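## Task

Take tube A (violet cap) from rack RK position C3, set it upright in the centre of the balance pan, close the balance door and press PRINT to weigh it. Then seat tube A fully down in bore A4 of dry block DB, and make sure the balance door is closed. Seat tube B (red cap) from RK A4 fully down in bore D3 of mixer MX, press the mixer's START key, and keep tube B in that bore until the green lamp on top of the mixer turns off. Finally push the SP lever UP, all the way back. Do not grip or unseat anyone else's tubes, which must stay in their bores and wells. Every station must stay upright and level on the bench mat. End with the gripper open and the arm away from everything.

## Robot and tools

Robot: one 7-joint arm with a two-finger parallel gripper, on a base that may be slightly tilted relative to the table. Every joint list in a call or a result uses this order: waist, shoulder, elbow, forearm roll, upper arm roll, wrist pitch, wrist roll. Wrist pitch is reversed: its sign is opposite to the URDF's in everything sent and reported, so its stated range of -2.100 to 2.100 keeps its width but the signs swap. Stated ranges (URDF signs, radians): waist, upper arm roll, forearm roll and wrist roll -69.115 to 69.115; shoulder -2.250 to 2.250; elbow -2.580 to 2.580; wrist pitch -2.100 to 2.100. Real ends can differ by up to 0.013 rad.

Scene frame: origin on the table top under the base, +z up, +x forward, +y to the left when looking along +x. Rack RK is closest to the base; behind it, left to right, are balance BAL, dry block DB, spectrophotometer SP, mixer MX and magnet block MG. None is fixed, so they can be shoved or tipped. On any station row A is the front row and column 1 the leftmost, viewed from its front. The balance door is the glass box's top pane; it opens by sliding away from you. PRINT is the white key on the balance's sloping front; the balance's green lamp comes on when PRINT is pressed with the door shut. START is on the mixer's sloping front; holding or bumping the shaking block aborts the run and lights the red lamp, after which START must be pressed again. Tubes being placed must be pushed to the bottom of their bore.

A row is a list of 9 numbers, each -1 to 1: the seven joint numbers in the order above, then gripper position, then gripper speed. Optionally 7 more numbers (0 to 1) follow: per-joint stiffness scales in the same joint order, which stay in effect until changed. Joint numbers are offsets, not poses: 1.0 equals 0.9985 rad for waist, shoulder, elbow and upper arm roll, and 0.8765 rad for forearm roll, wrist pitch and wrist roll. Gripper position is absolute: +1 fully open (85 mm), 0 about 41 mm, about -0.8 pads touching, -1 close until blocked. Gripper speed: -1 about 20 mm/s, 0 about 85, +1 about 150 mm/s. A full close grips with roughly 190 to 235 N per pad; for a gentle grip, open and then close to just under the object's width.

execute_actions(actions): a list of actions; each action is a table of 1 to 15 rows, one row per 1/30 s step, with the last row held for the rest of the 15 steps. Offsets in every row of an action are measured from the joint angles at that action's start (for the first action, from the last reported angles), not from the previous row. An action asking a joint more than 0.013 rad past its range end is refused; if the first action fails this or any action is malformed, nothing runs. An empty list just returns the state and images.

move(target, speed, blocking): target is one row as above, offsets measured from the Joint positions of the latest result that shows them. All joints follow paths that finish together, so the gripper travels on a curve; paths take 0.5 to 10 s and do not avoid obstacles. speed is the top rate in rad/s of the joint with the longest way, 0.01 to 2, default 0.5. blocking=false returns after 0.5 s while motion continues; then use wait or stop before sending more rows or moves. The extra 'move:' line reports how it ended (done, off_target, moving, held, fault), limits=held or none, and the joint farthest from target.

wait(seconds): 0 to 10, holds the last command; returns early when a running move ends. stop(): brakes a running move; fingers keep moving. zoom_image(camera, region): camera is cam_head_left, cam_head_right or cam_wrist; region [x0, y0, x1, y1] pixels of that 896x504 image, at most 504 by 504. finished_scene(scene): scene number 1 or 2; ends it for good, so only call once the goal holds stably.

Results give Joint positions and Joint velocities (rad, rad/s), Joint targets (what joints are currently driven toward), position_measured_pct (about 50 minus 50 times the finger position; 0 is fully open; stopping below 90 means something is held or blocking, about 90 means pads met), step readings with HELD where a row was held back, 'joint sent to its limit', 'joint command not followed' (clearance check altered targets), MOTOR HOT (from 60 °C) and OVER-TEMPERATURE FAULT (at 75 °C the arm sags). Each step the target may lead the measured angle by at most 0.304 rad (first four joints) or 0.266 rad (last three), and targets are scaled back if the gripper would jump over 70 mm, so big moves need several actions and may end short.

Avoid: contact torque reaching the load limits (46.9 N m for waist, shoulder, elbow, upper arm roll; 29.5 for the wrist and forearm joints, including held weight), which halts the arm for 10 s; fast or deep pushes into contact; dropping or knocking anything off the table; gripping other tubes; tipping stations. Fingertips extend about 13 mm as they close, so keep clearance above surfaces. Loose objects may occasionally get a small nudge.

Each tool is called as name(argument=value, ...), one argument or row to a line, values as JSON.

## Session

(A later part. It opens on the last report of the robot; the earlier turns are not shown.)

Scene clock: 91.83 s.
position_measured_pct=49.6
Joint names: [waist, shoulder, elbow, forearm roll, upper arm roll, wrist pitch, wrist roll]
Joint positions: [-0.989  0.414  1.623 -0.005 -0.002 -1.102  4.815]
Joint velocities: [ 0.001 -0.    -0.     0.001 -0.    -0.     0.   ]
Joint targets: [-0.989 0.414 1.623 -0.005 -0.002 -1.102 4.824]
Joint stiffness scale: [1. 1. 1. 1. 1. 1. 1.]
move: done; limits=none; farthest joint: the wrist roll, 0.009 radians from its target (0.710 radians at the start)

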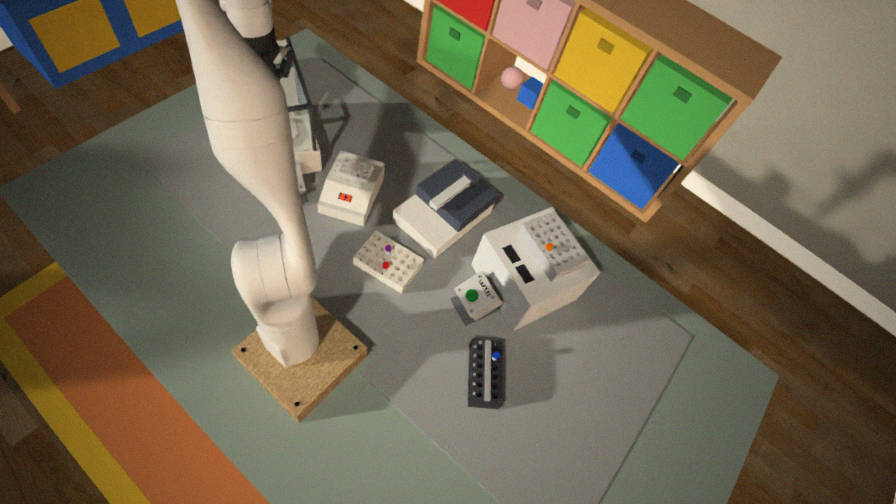

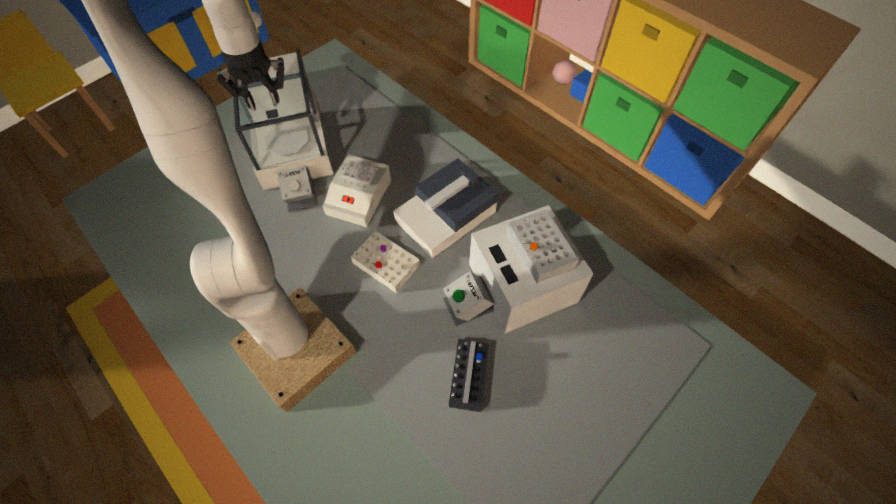

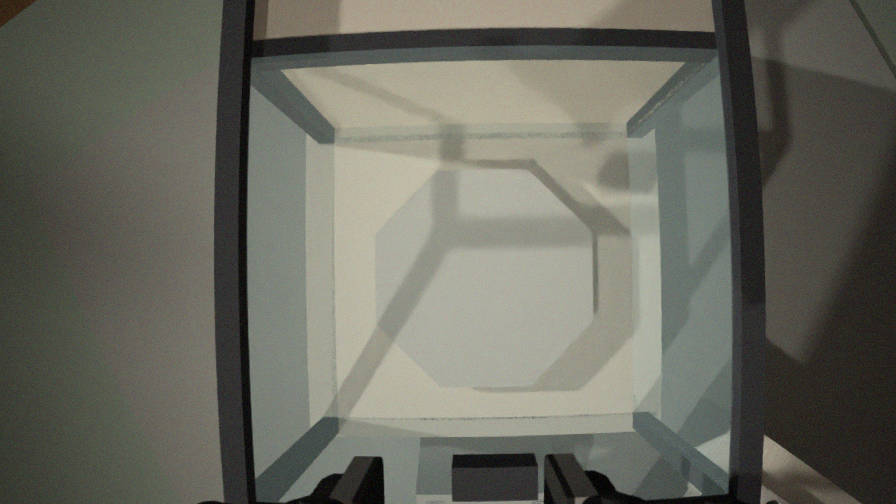

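move(
  target=[0.024,0,0,0,0,0,0.03,0,0],
  speed=0.1,
)

move(
  target=[0,0.035,0.054,0,0,0.098,0,0,0],
  speed=0.1,
)

move(
  target=[0,0,0,0,0,0,0,-0.38,0],
)

Scene clock: 101.20 s.
position_measured_pct=49.6
Joint names: [waist, shoulder, elbow, forearm roll, upper arm roll, wrist pitch, wrist roll]
Joint positions: [-0.968  0.414  1.623 -0.005 -0.002 -1.102  4.832]
Joint velocities: [ 0.003  0.001  0.    -0.     0.001  0.001  0.   ]
Joint targets: [-0.965 0.414 1.623 -0.005 -0.002 -1.102 4.841]
Joint stiffness scale: [1. 1. 1. 1. 1. 1. 1.]
move: done; limits=none; farthest joint: the wrist roll, 0.009 radians from its target (0.026 radians at the start)

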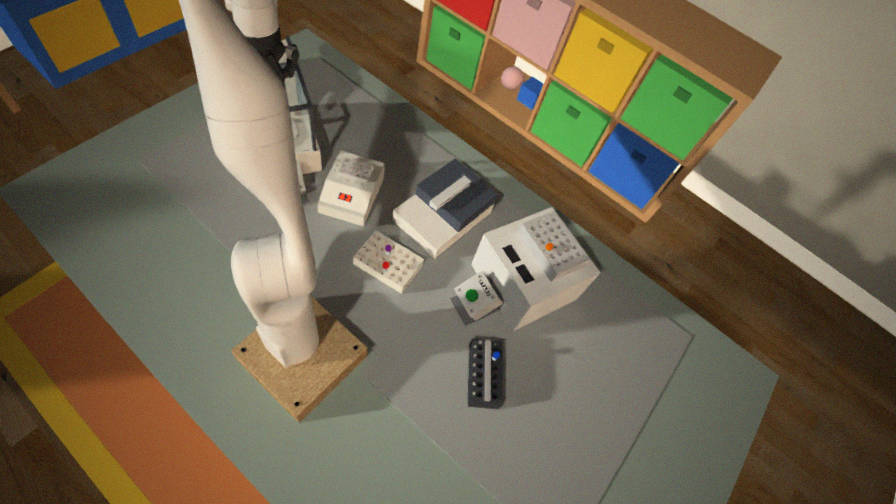

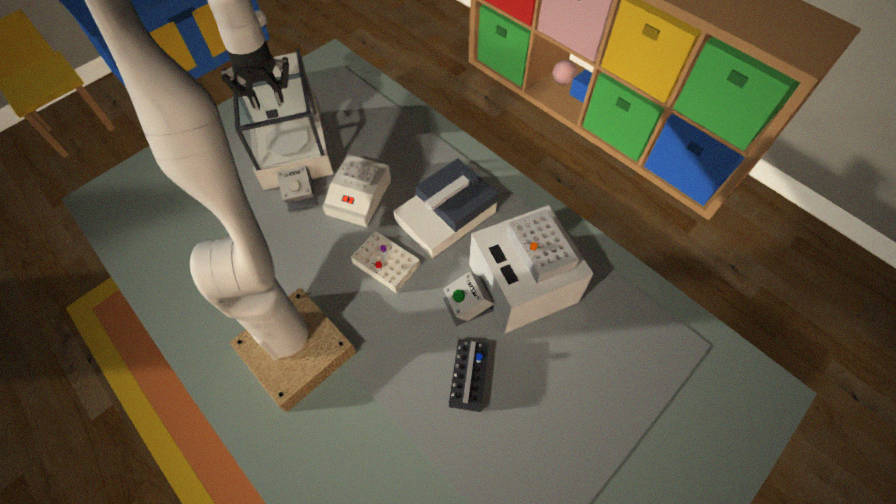

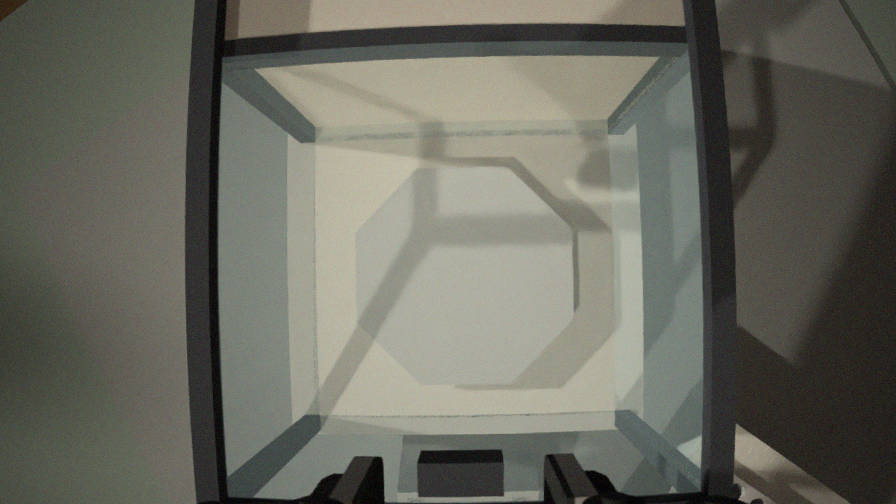

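Scene clock: 102.40 s.
position_measured_pct=49.6
Joint names: [waist, shoulder, elbow, forearm roll, upper arm roll, wrist pitch, wrist roll]
Joint positions: [-0.968  0.447  1.672 -0.005 -0.002 -1.021  4.832]
Joint velocities: [ 0.001  0.003  0.001 -0.    -0.    -0.    -0.001]
Joint targets: [-0.968 0.449 1.677 -0.005 -0.002 -1.016 4.832]
Joint stiffness scale: [1. 1. 1. 1. 1. 1. 1.]
move: done; limits=none; farthest joint: the elbow, 0.005 radians from its target (0.054 radians at the start)

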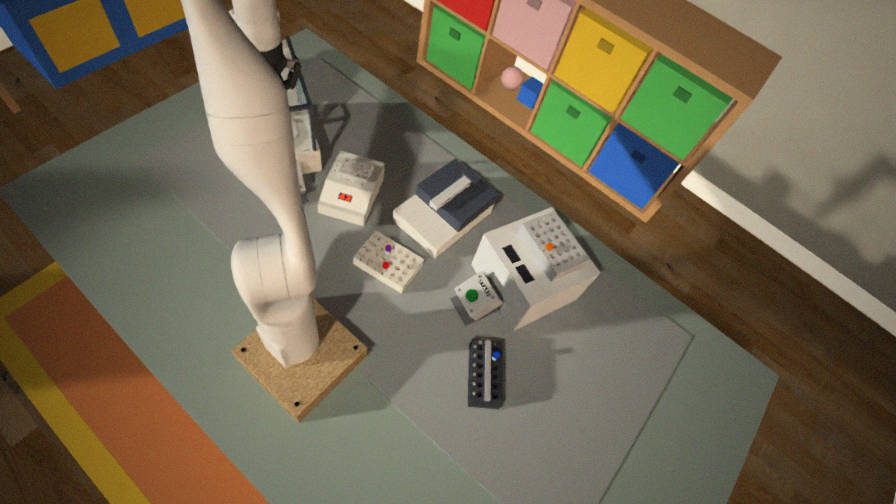

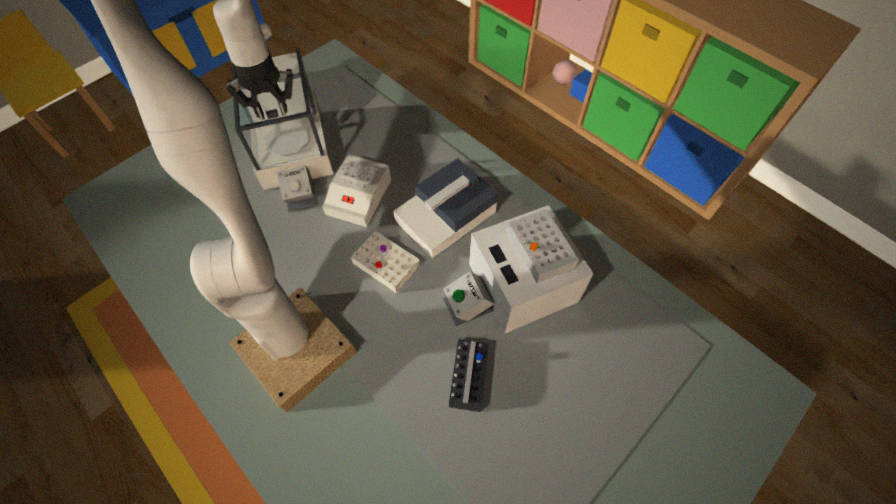

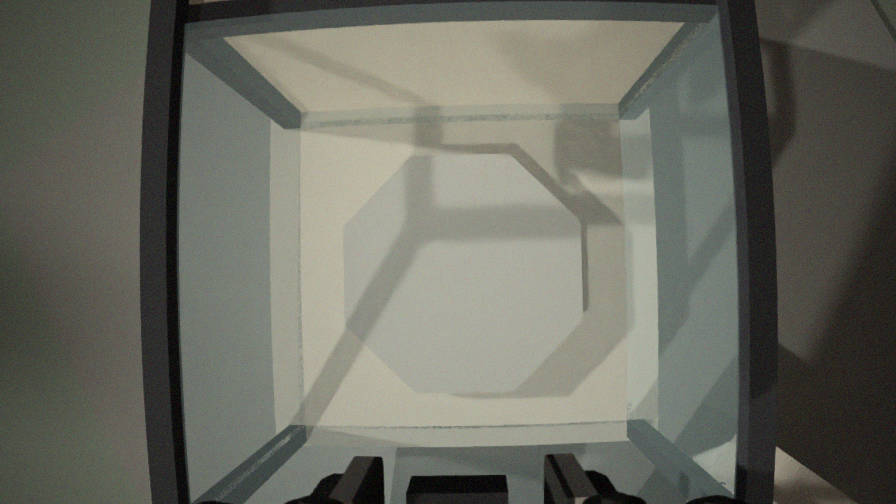

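Scene clock: 102.90 s.
position_measured_pct=67.5
Joint names: [waist, shoulder, elbow, forearm roll, upper arm roll, wrist pitch, wrist roll]
Joint positions: [-0.968  0.446  1.672 -0.006 -0.003 -1.021  4.832]
Joint velocities: [-0.001 -0.002  0.    -0.001 -0.001 -0.    -0.001]
Joint targets: [-0.968 0.447 1.672 -0.005 -0.002 -1.021 4.832]
Joint stiffness scale: [1. 1. 1. 1. 1. 1. 1.]
move: done; limits=none; farthest joint: the shoulder, 0.001 radians from its target (0.000 radians at the start)

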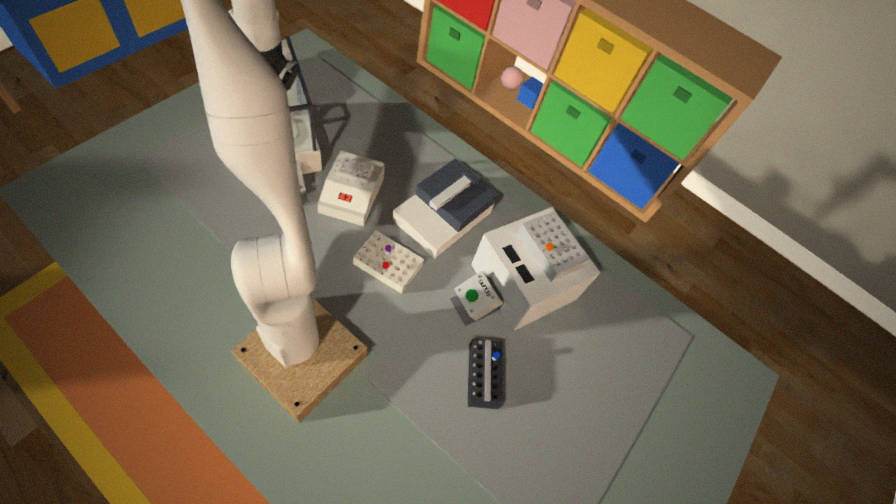

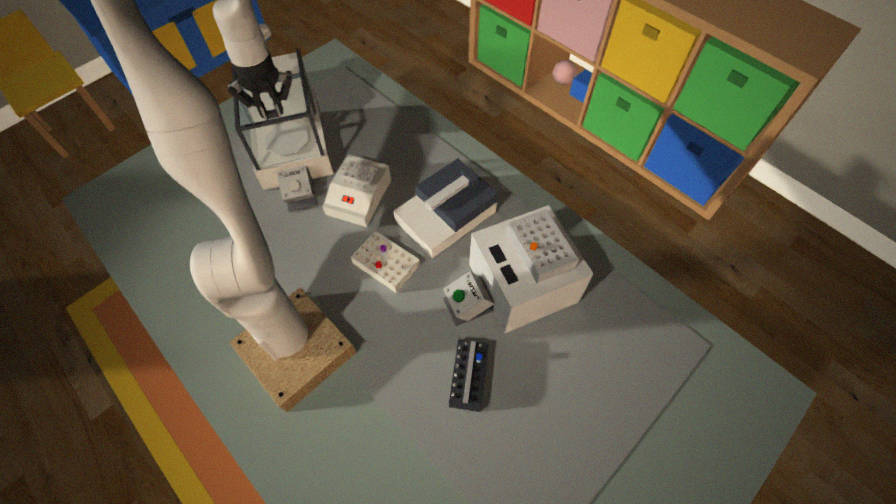

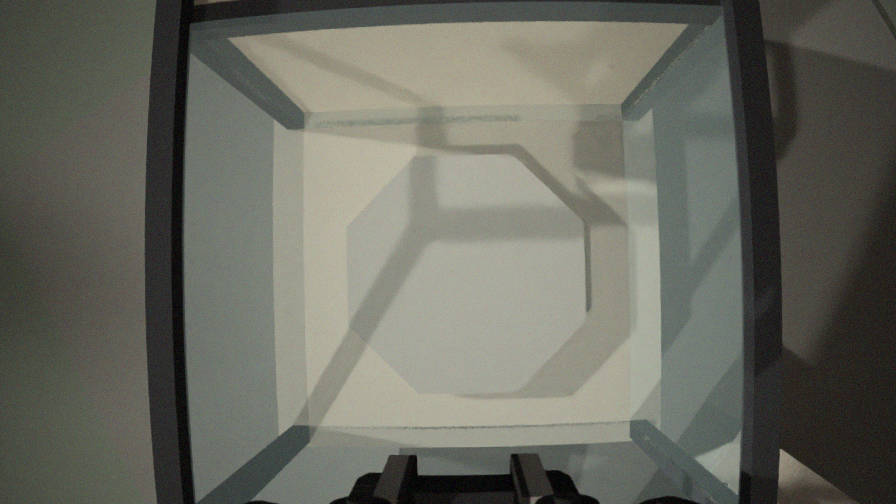

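move(
  target=[-0.011,0.075,-0.128,0,0,-0.066,-0.01,-0.38,0],
  speed=0.1,
)

Scene clock: 111.53 s.
position_measured_pct=67.5
Joint names: [waist, shoulder, elbow, forearm roll, upper arm roll, wrist pitch, wrist roll]
Joint positions: [-0.977  0.517  1.549 -0.006 -0.003 -1.075  4.831]
Joint velocities: [-0.    -0.001 -0.002  0.001 -0.     0.     0.   ]
Joint targets: [-0.979 0.521 1.545 -0.006 -0.003 -1.079 4.824]
Joint stiffness scale: [1. 1. 1. 1. 1. 1. 1.]
move: done; limits=none; farthest joint: the wrist roll, 0.008 radians from its target (0.009 radians at the start)

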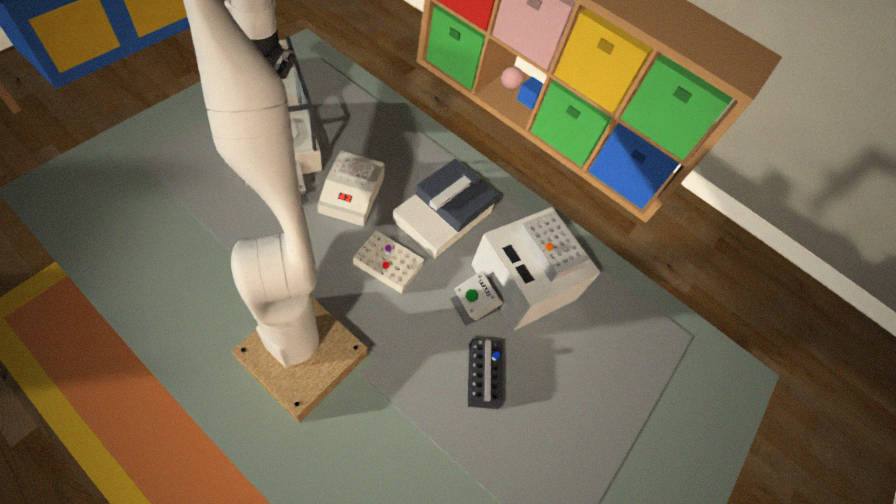

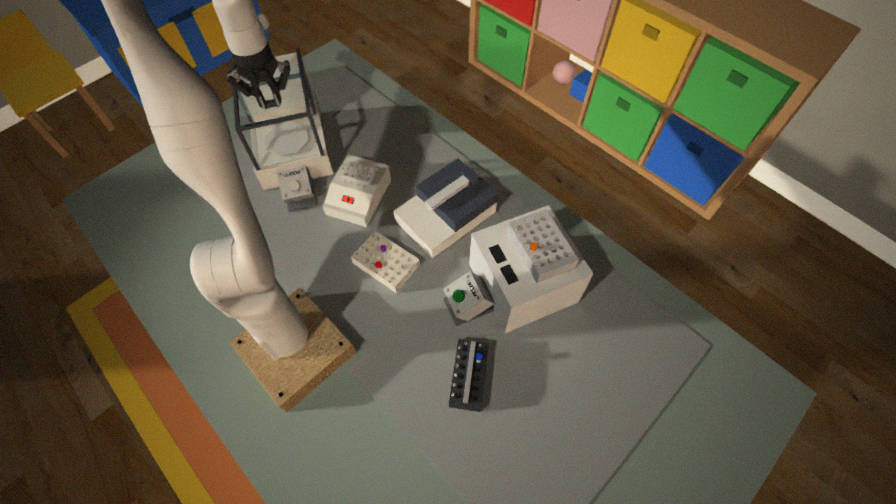

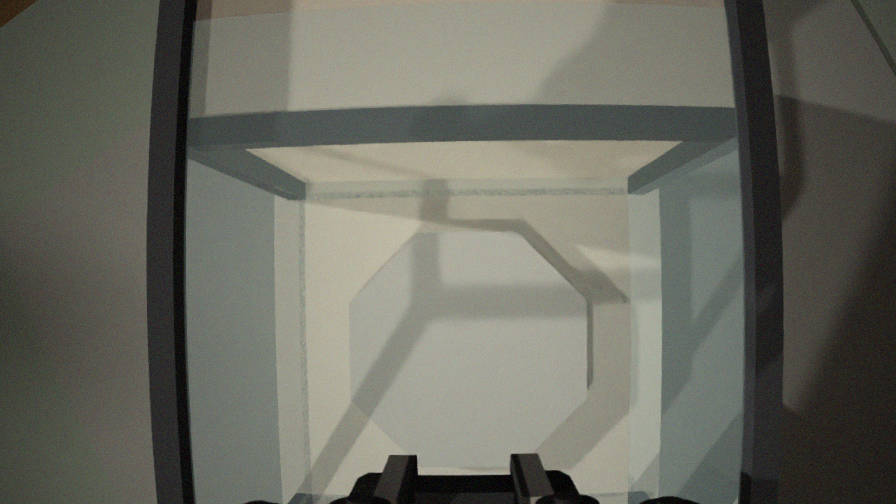

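move(
  target=[-0.010,0.080,-0.138,0,0,-0.072,-0.02,-0.38,0],
  speed=0.12,
)

move(
  target=[-0.010,0.082,-0.150,0,0,-0.083,-0.02,-0.38,0],
  speed=0.12,
)

move(
  target=[-0.006,0.05,-0.095,0,0,-0.055,-0.01,-0.38,0],
  speed=0.08,
)

Scene clock: 121.17 s.
position_measured_pct=67.5
Joint names: [waist, shoulder, elbow, forearm roll, upper arm roll, wrist pitch, wrist roll]
Joint positions: [-0.983  0.59   1.414 -0.006 -0.003 -1.134  4.821]
Joint velocities: [-0.     0.    -0.002 -0.001 -0.    -0.     0.   ]
Joint targets: [-0.987 0.596 1.411 -0.006 -0.003 -1.138 4.814]
Joint stiffness scale: [1. 1. 1. 1. 1. 1. 1.]
move: done; limits=none; farthest joint: the wrist roll, 0.008 radians from its target (0.018 radians at the start)

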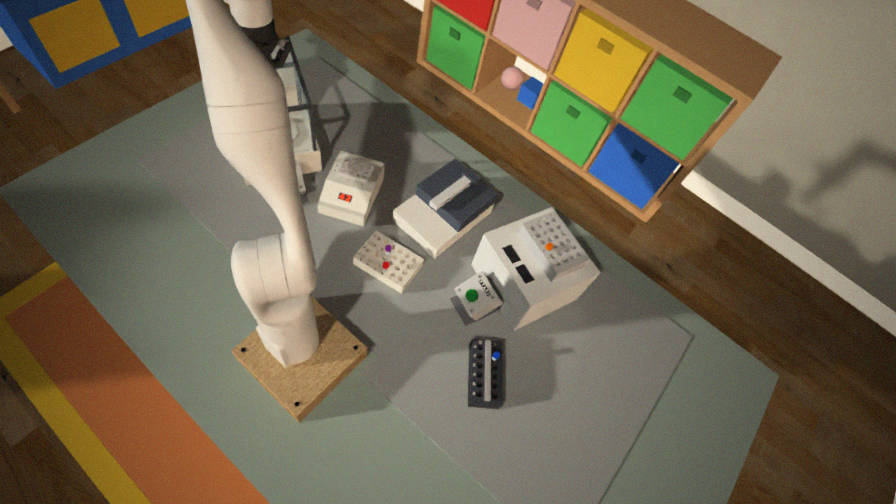

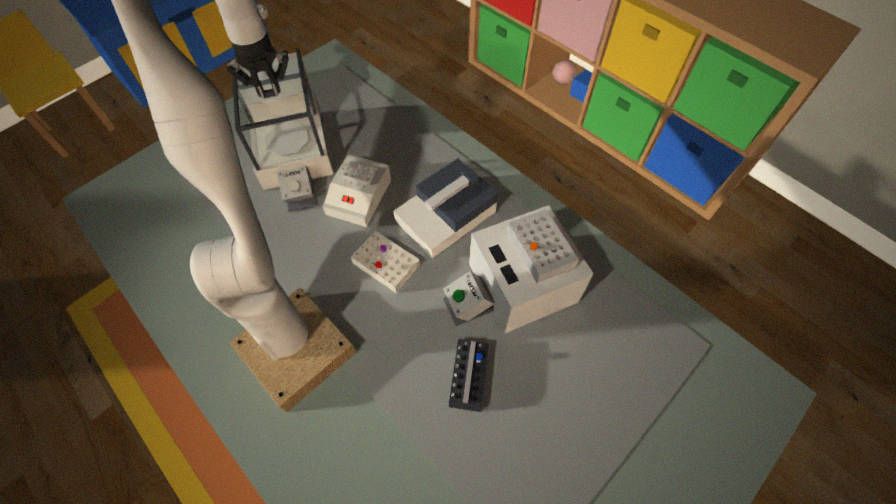

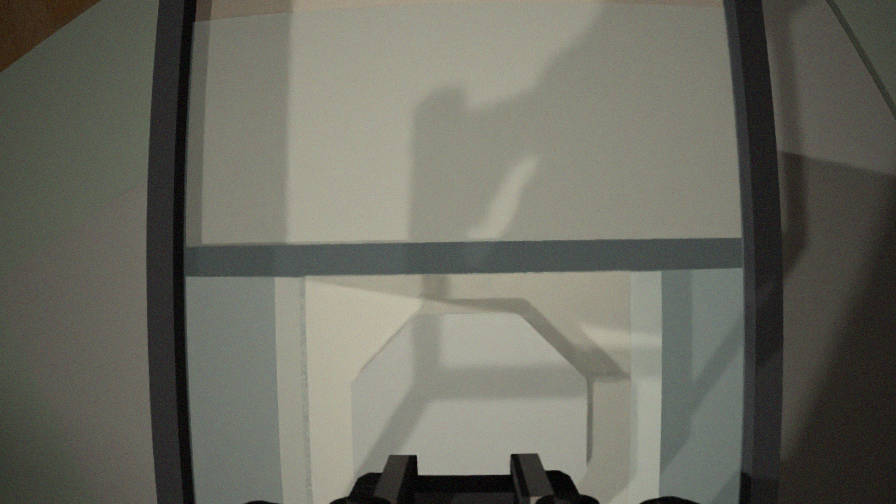

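Scene clock: 122.80 s.
position_measured_pct=67.5
Joint names: [waist, shoulder, elbow, forearm roll, upper arm roll, wrist pitch, wrist roll]
Joint positions: [-0.989  0.667  1.268 -0.006 -0.003 -1.203  4.812]
Joint velocities: [-0.001  0.    -0.002  0.     0.     0.001 -0.001]
Joint targets: [-0.993 0.672 1.264 -0.006 -0.003 -1.207 4.804]
Joint stiffness scale: [1. 1. 1. 1. 1. 1. 1.]
move: done; limits=none; farthest joint: the wrist roll, 0.009 radians from its target (0.018 radians at the start)

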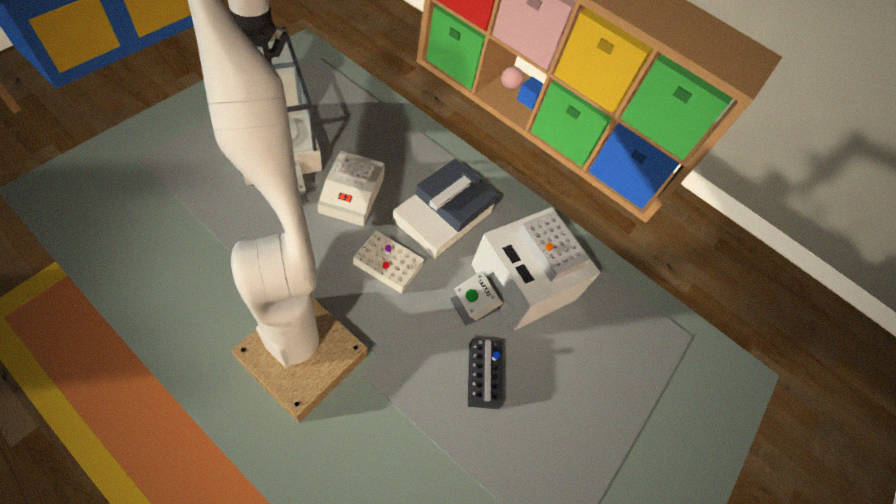

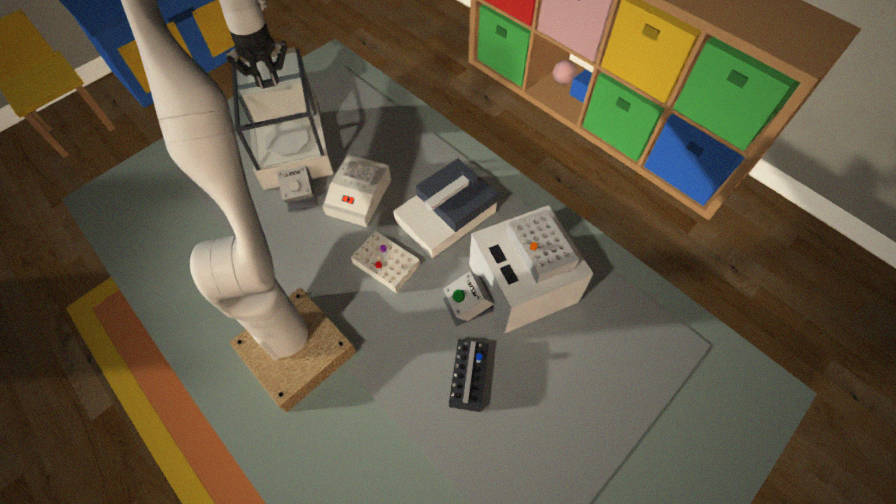

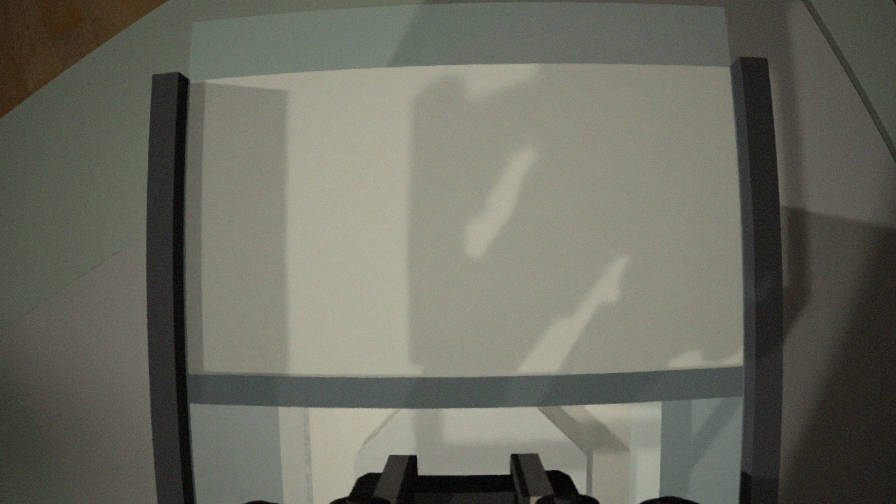

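Scene clock: 124.33 s.
position_measured_pct=67.5
Joint names: [waist, shoulder, elbow, forearm roll, upper arm roll, wrist pitch, wrist roll]
Joint positions: [-0.991  0.712  1.182 -0.006 -0.003 -1.258  4.811]
Joint velocities: [-0.001  0.    -0.001 -0.     0.    -0.001  0.   ]
Joint targets: [-0.995 0.717 1.173 -0.006 -0.003 -1.251 4.803]
Joint stiffness scale: [1. 1. 1. 1. 1. 1. 1.]
move: done; limits=none; farthest joint: the elbow, 0.009 radians from its target (0.095 radians at the start)

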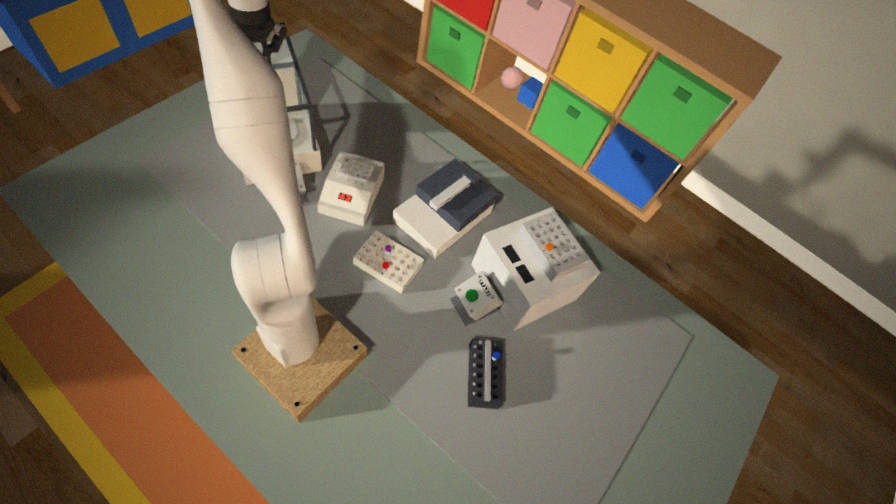

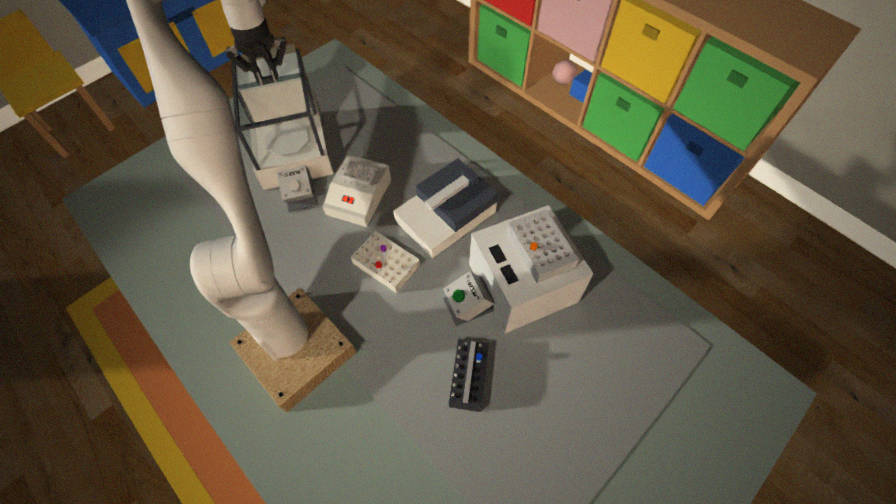

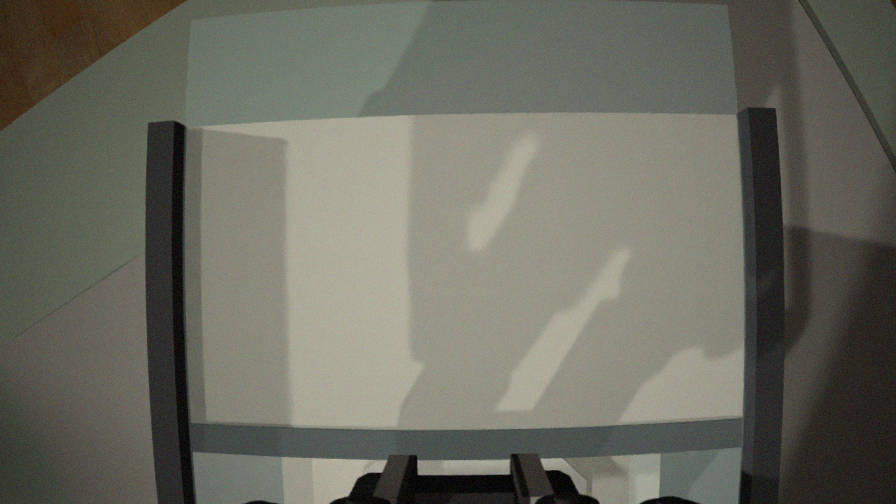

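move(
  target=[0,-0.006,0.015,0,0,0.025,0,0,0],
  speed=0.1,
)

move(
  target=[0,-0.14,0,0,0,-0.16,0,0,0],
  speed=0.3,
)

move(
  target=[0.877,-0.405,1,0,0,0.7,-0.12,0,0],
  speed=0.6,
)

Scene clock: 134.73 s.
position_measured_pct=50.0
Joint names: [waist, shoulder, elbow, forearm roll, upper arm roll, wrist pitch, wrist roll]
Joint positions: [-0.991  0.708  1.192 -0.006 -0.003 -1.242  4.811]
Joint velocities: [ 0.001 -0.002  0.001  0.    -0.    -0.001  0.   ]
Joint targets: [-0.991 0.706 1.197 -0.006 -0.003 -1.236 4.811]
Joint stiffness scale: [1. 1. 1. 1. 1. 1. 1.]
move: done; limits=none; farthest joint: the wrist pitch, 0.006 radians from its target (0.022 radians at the start)

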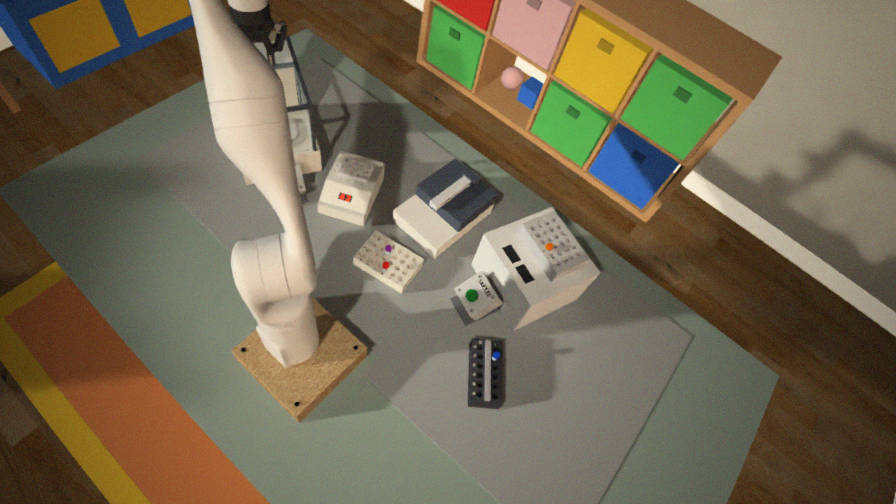

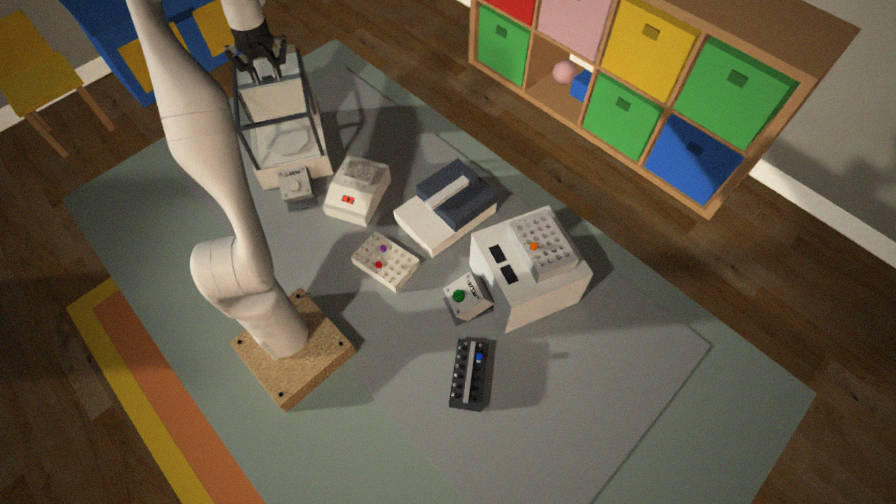

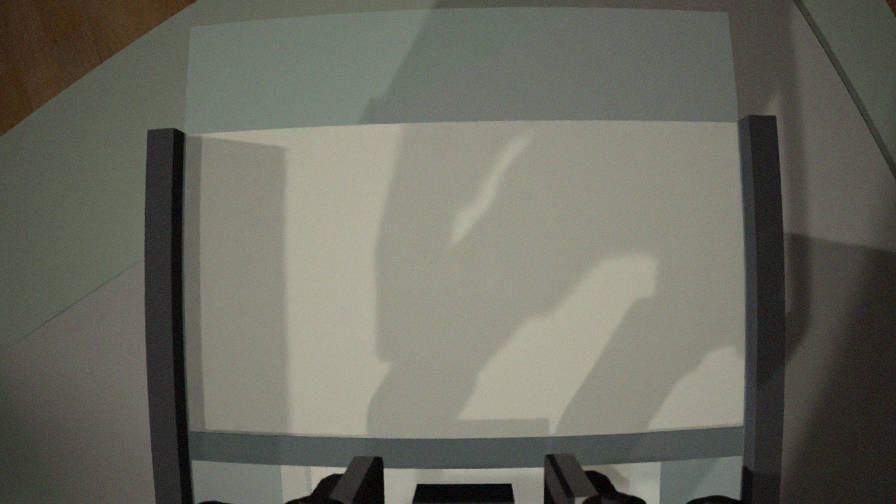

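Scene clock: 135.73 s.
position_measured_pct=50.0
Joint names: [waist, shoulder, elbow, forearm roll, upper arm roll, wrist pitch, wrist roll]
Joint positions: [-0.991  0.571  1.192 -0.006 -0.003 -1.377  4.811]
Joint velocities: [-0.001 -0.002 -0.    -0.     0.001  0.     0.   ]
Joint targets: [-0.991 0.568 1.192 -0.006 -0.003 -1.382 4.811]
Joint stiffness scale: [1. 1. 1. 1. 1. 1. 1.]
move: done; limits=none; farthest joint: the wrist pitch, 0.006 radians from its target (0.141 radians at the start)

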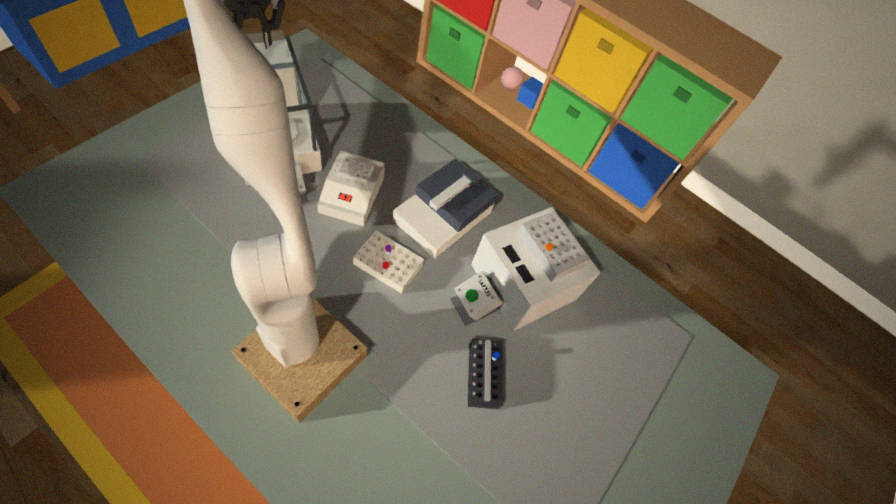

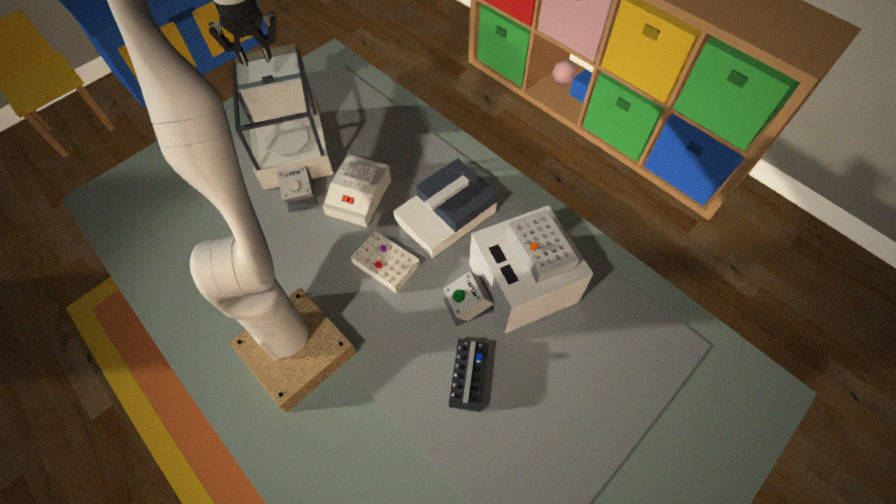

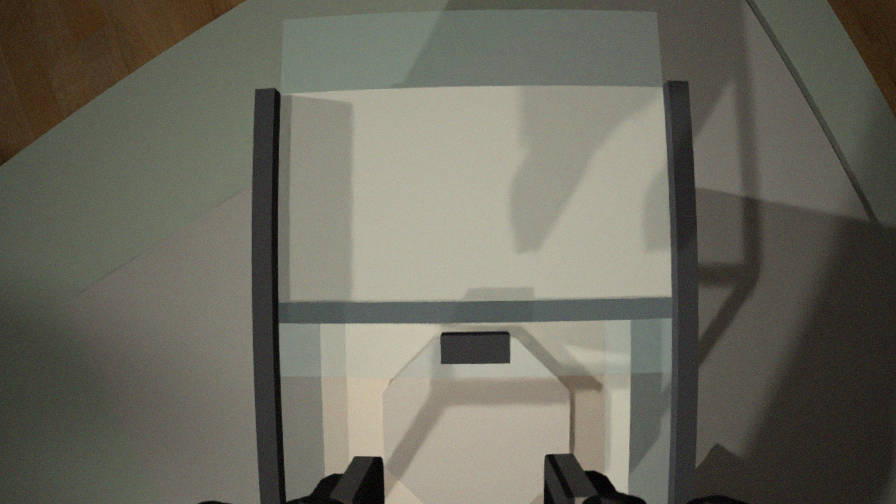

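Scene clock: 138.10 s.
position_measured_pct=50.0
Joint names: [waist, shoulder, elbow, forearm roll, upper arm roll, wrist pitch, wrist roll]
Joint positions: [-0.118  0.168  2.185 -0.006 -0.003 -0.768  4.715]
Joint velocities: [ 0.002 -0.001  0.     0.     0.    -0.     0.   ]
Joint targets: [-0.115 0.166 2.190 -0.006 -0.003 -0.763 4.706]
Joint stiffness scale: [1. 1. 1. 1. 1. 1. 1.]
move: done; limits=none; farthest joint: the wrist roll, 0.009 radians from its target (0.106 radians at the start)

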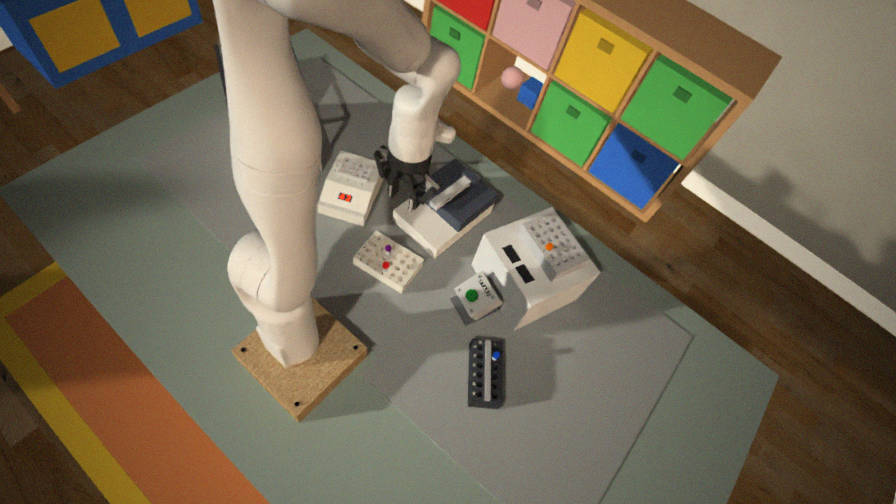

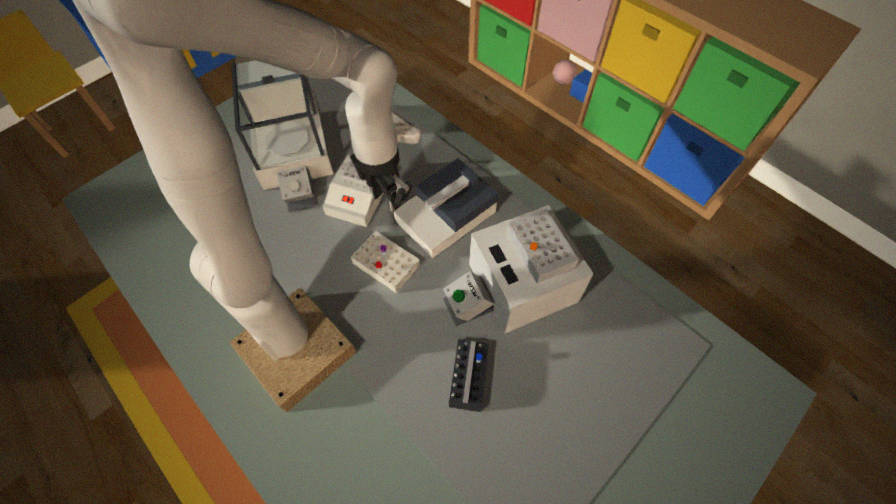

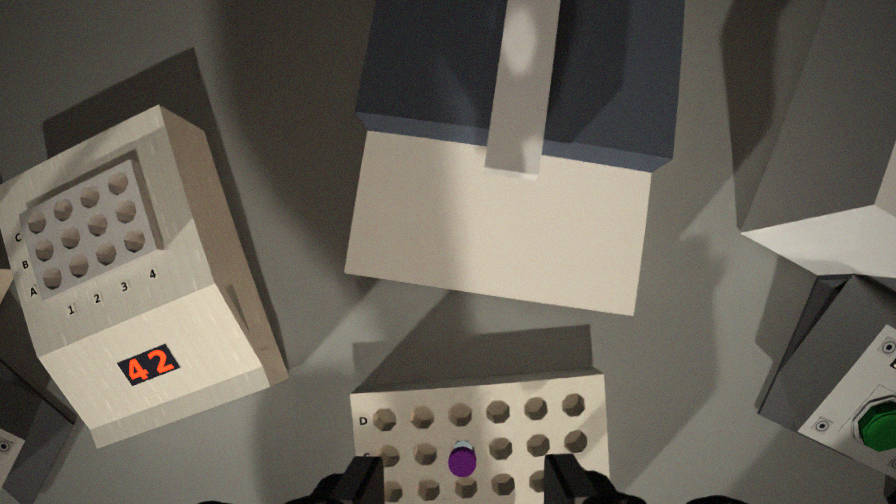

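move(
  target=[0,0,0.117,0,0,0.110,0,0,0],
  speed=0.3,
)

Scene clock: 140.83 s.
position_measured_pct=50.0
Joint names: [waist, shoulder, elbow, forearm roll, upper arm roll, wrist pitch, wrist roll]
Joint positions: [-0.118  0.168  2.297 -0.006 -0.003 -0.677  4.715]
Joint velocities: [ 0.002 -0.001  0.001 -0.001  0.    -0.    -0.   ]
Joint targets: [-0.118 0.168 2.302 -0.006 -0.003 -0.672 4.715]
Joint stiffness scale: [1. 1. 1. 1. 1. 1. 1.]
move: done; limits=none; farthest joint: the wrist pitch, 0.006 radians from its target (0.097 radians at the start)

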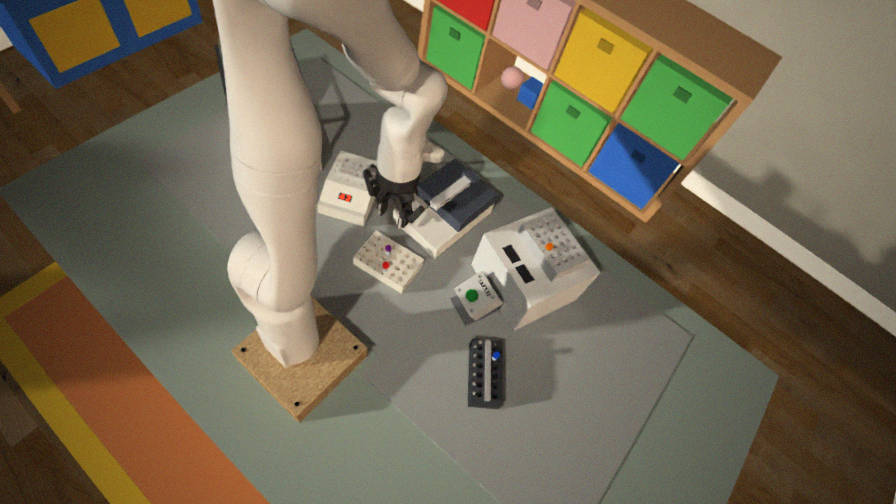

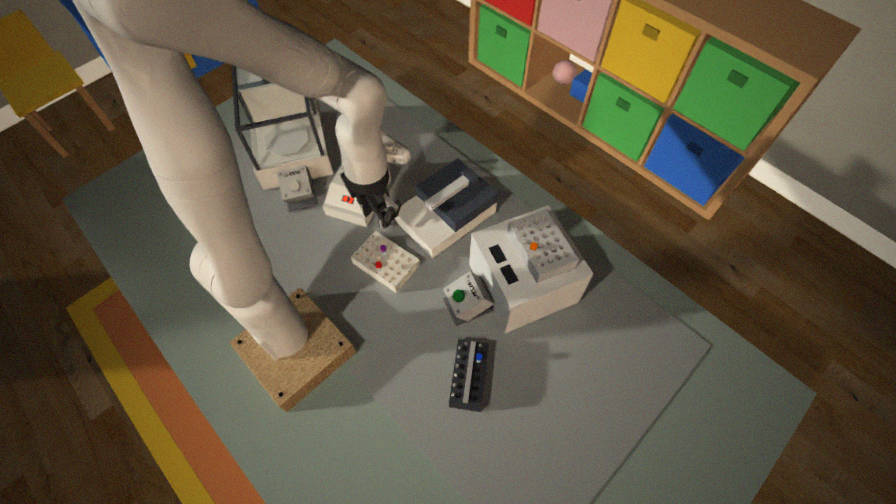

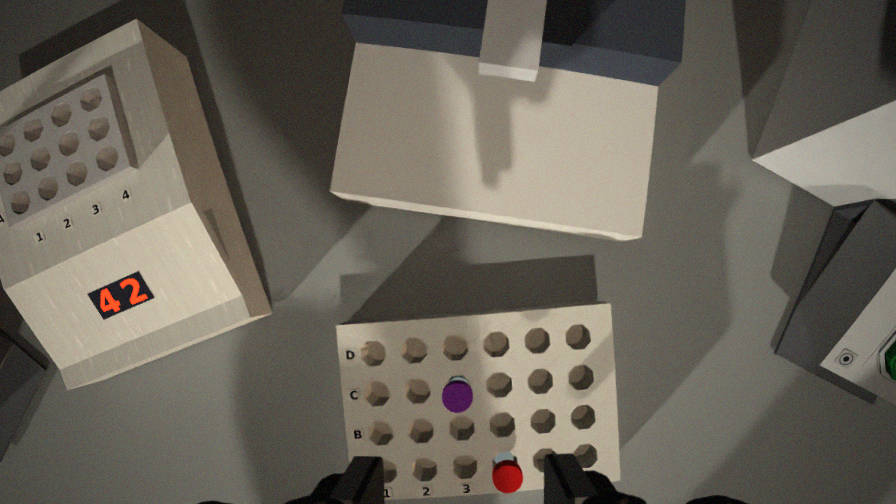

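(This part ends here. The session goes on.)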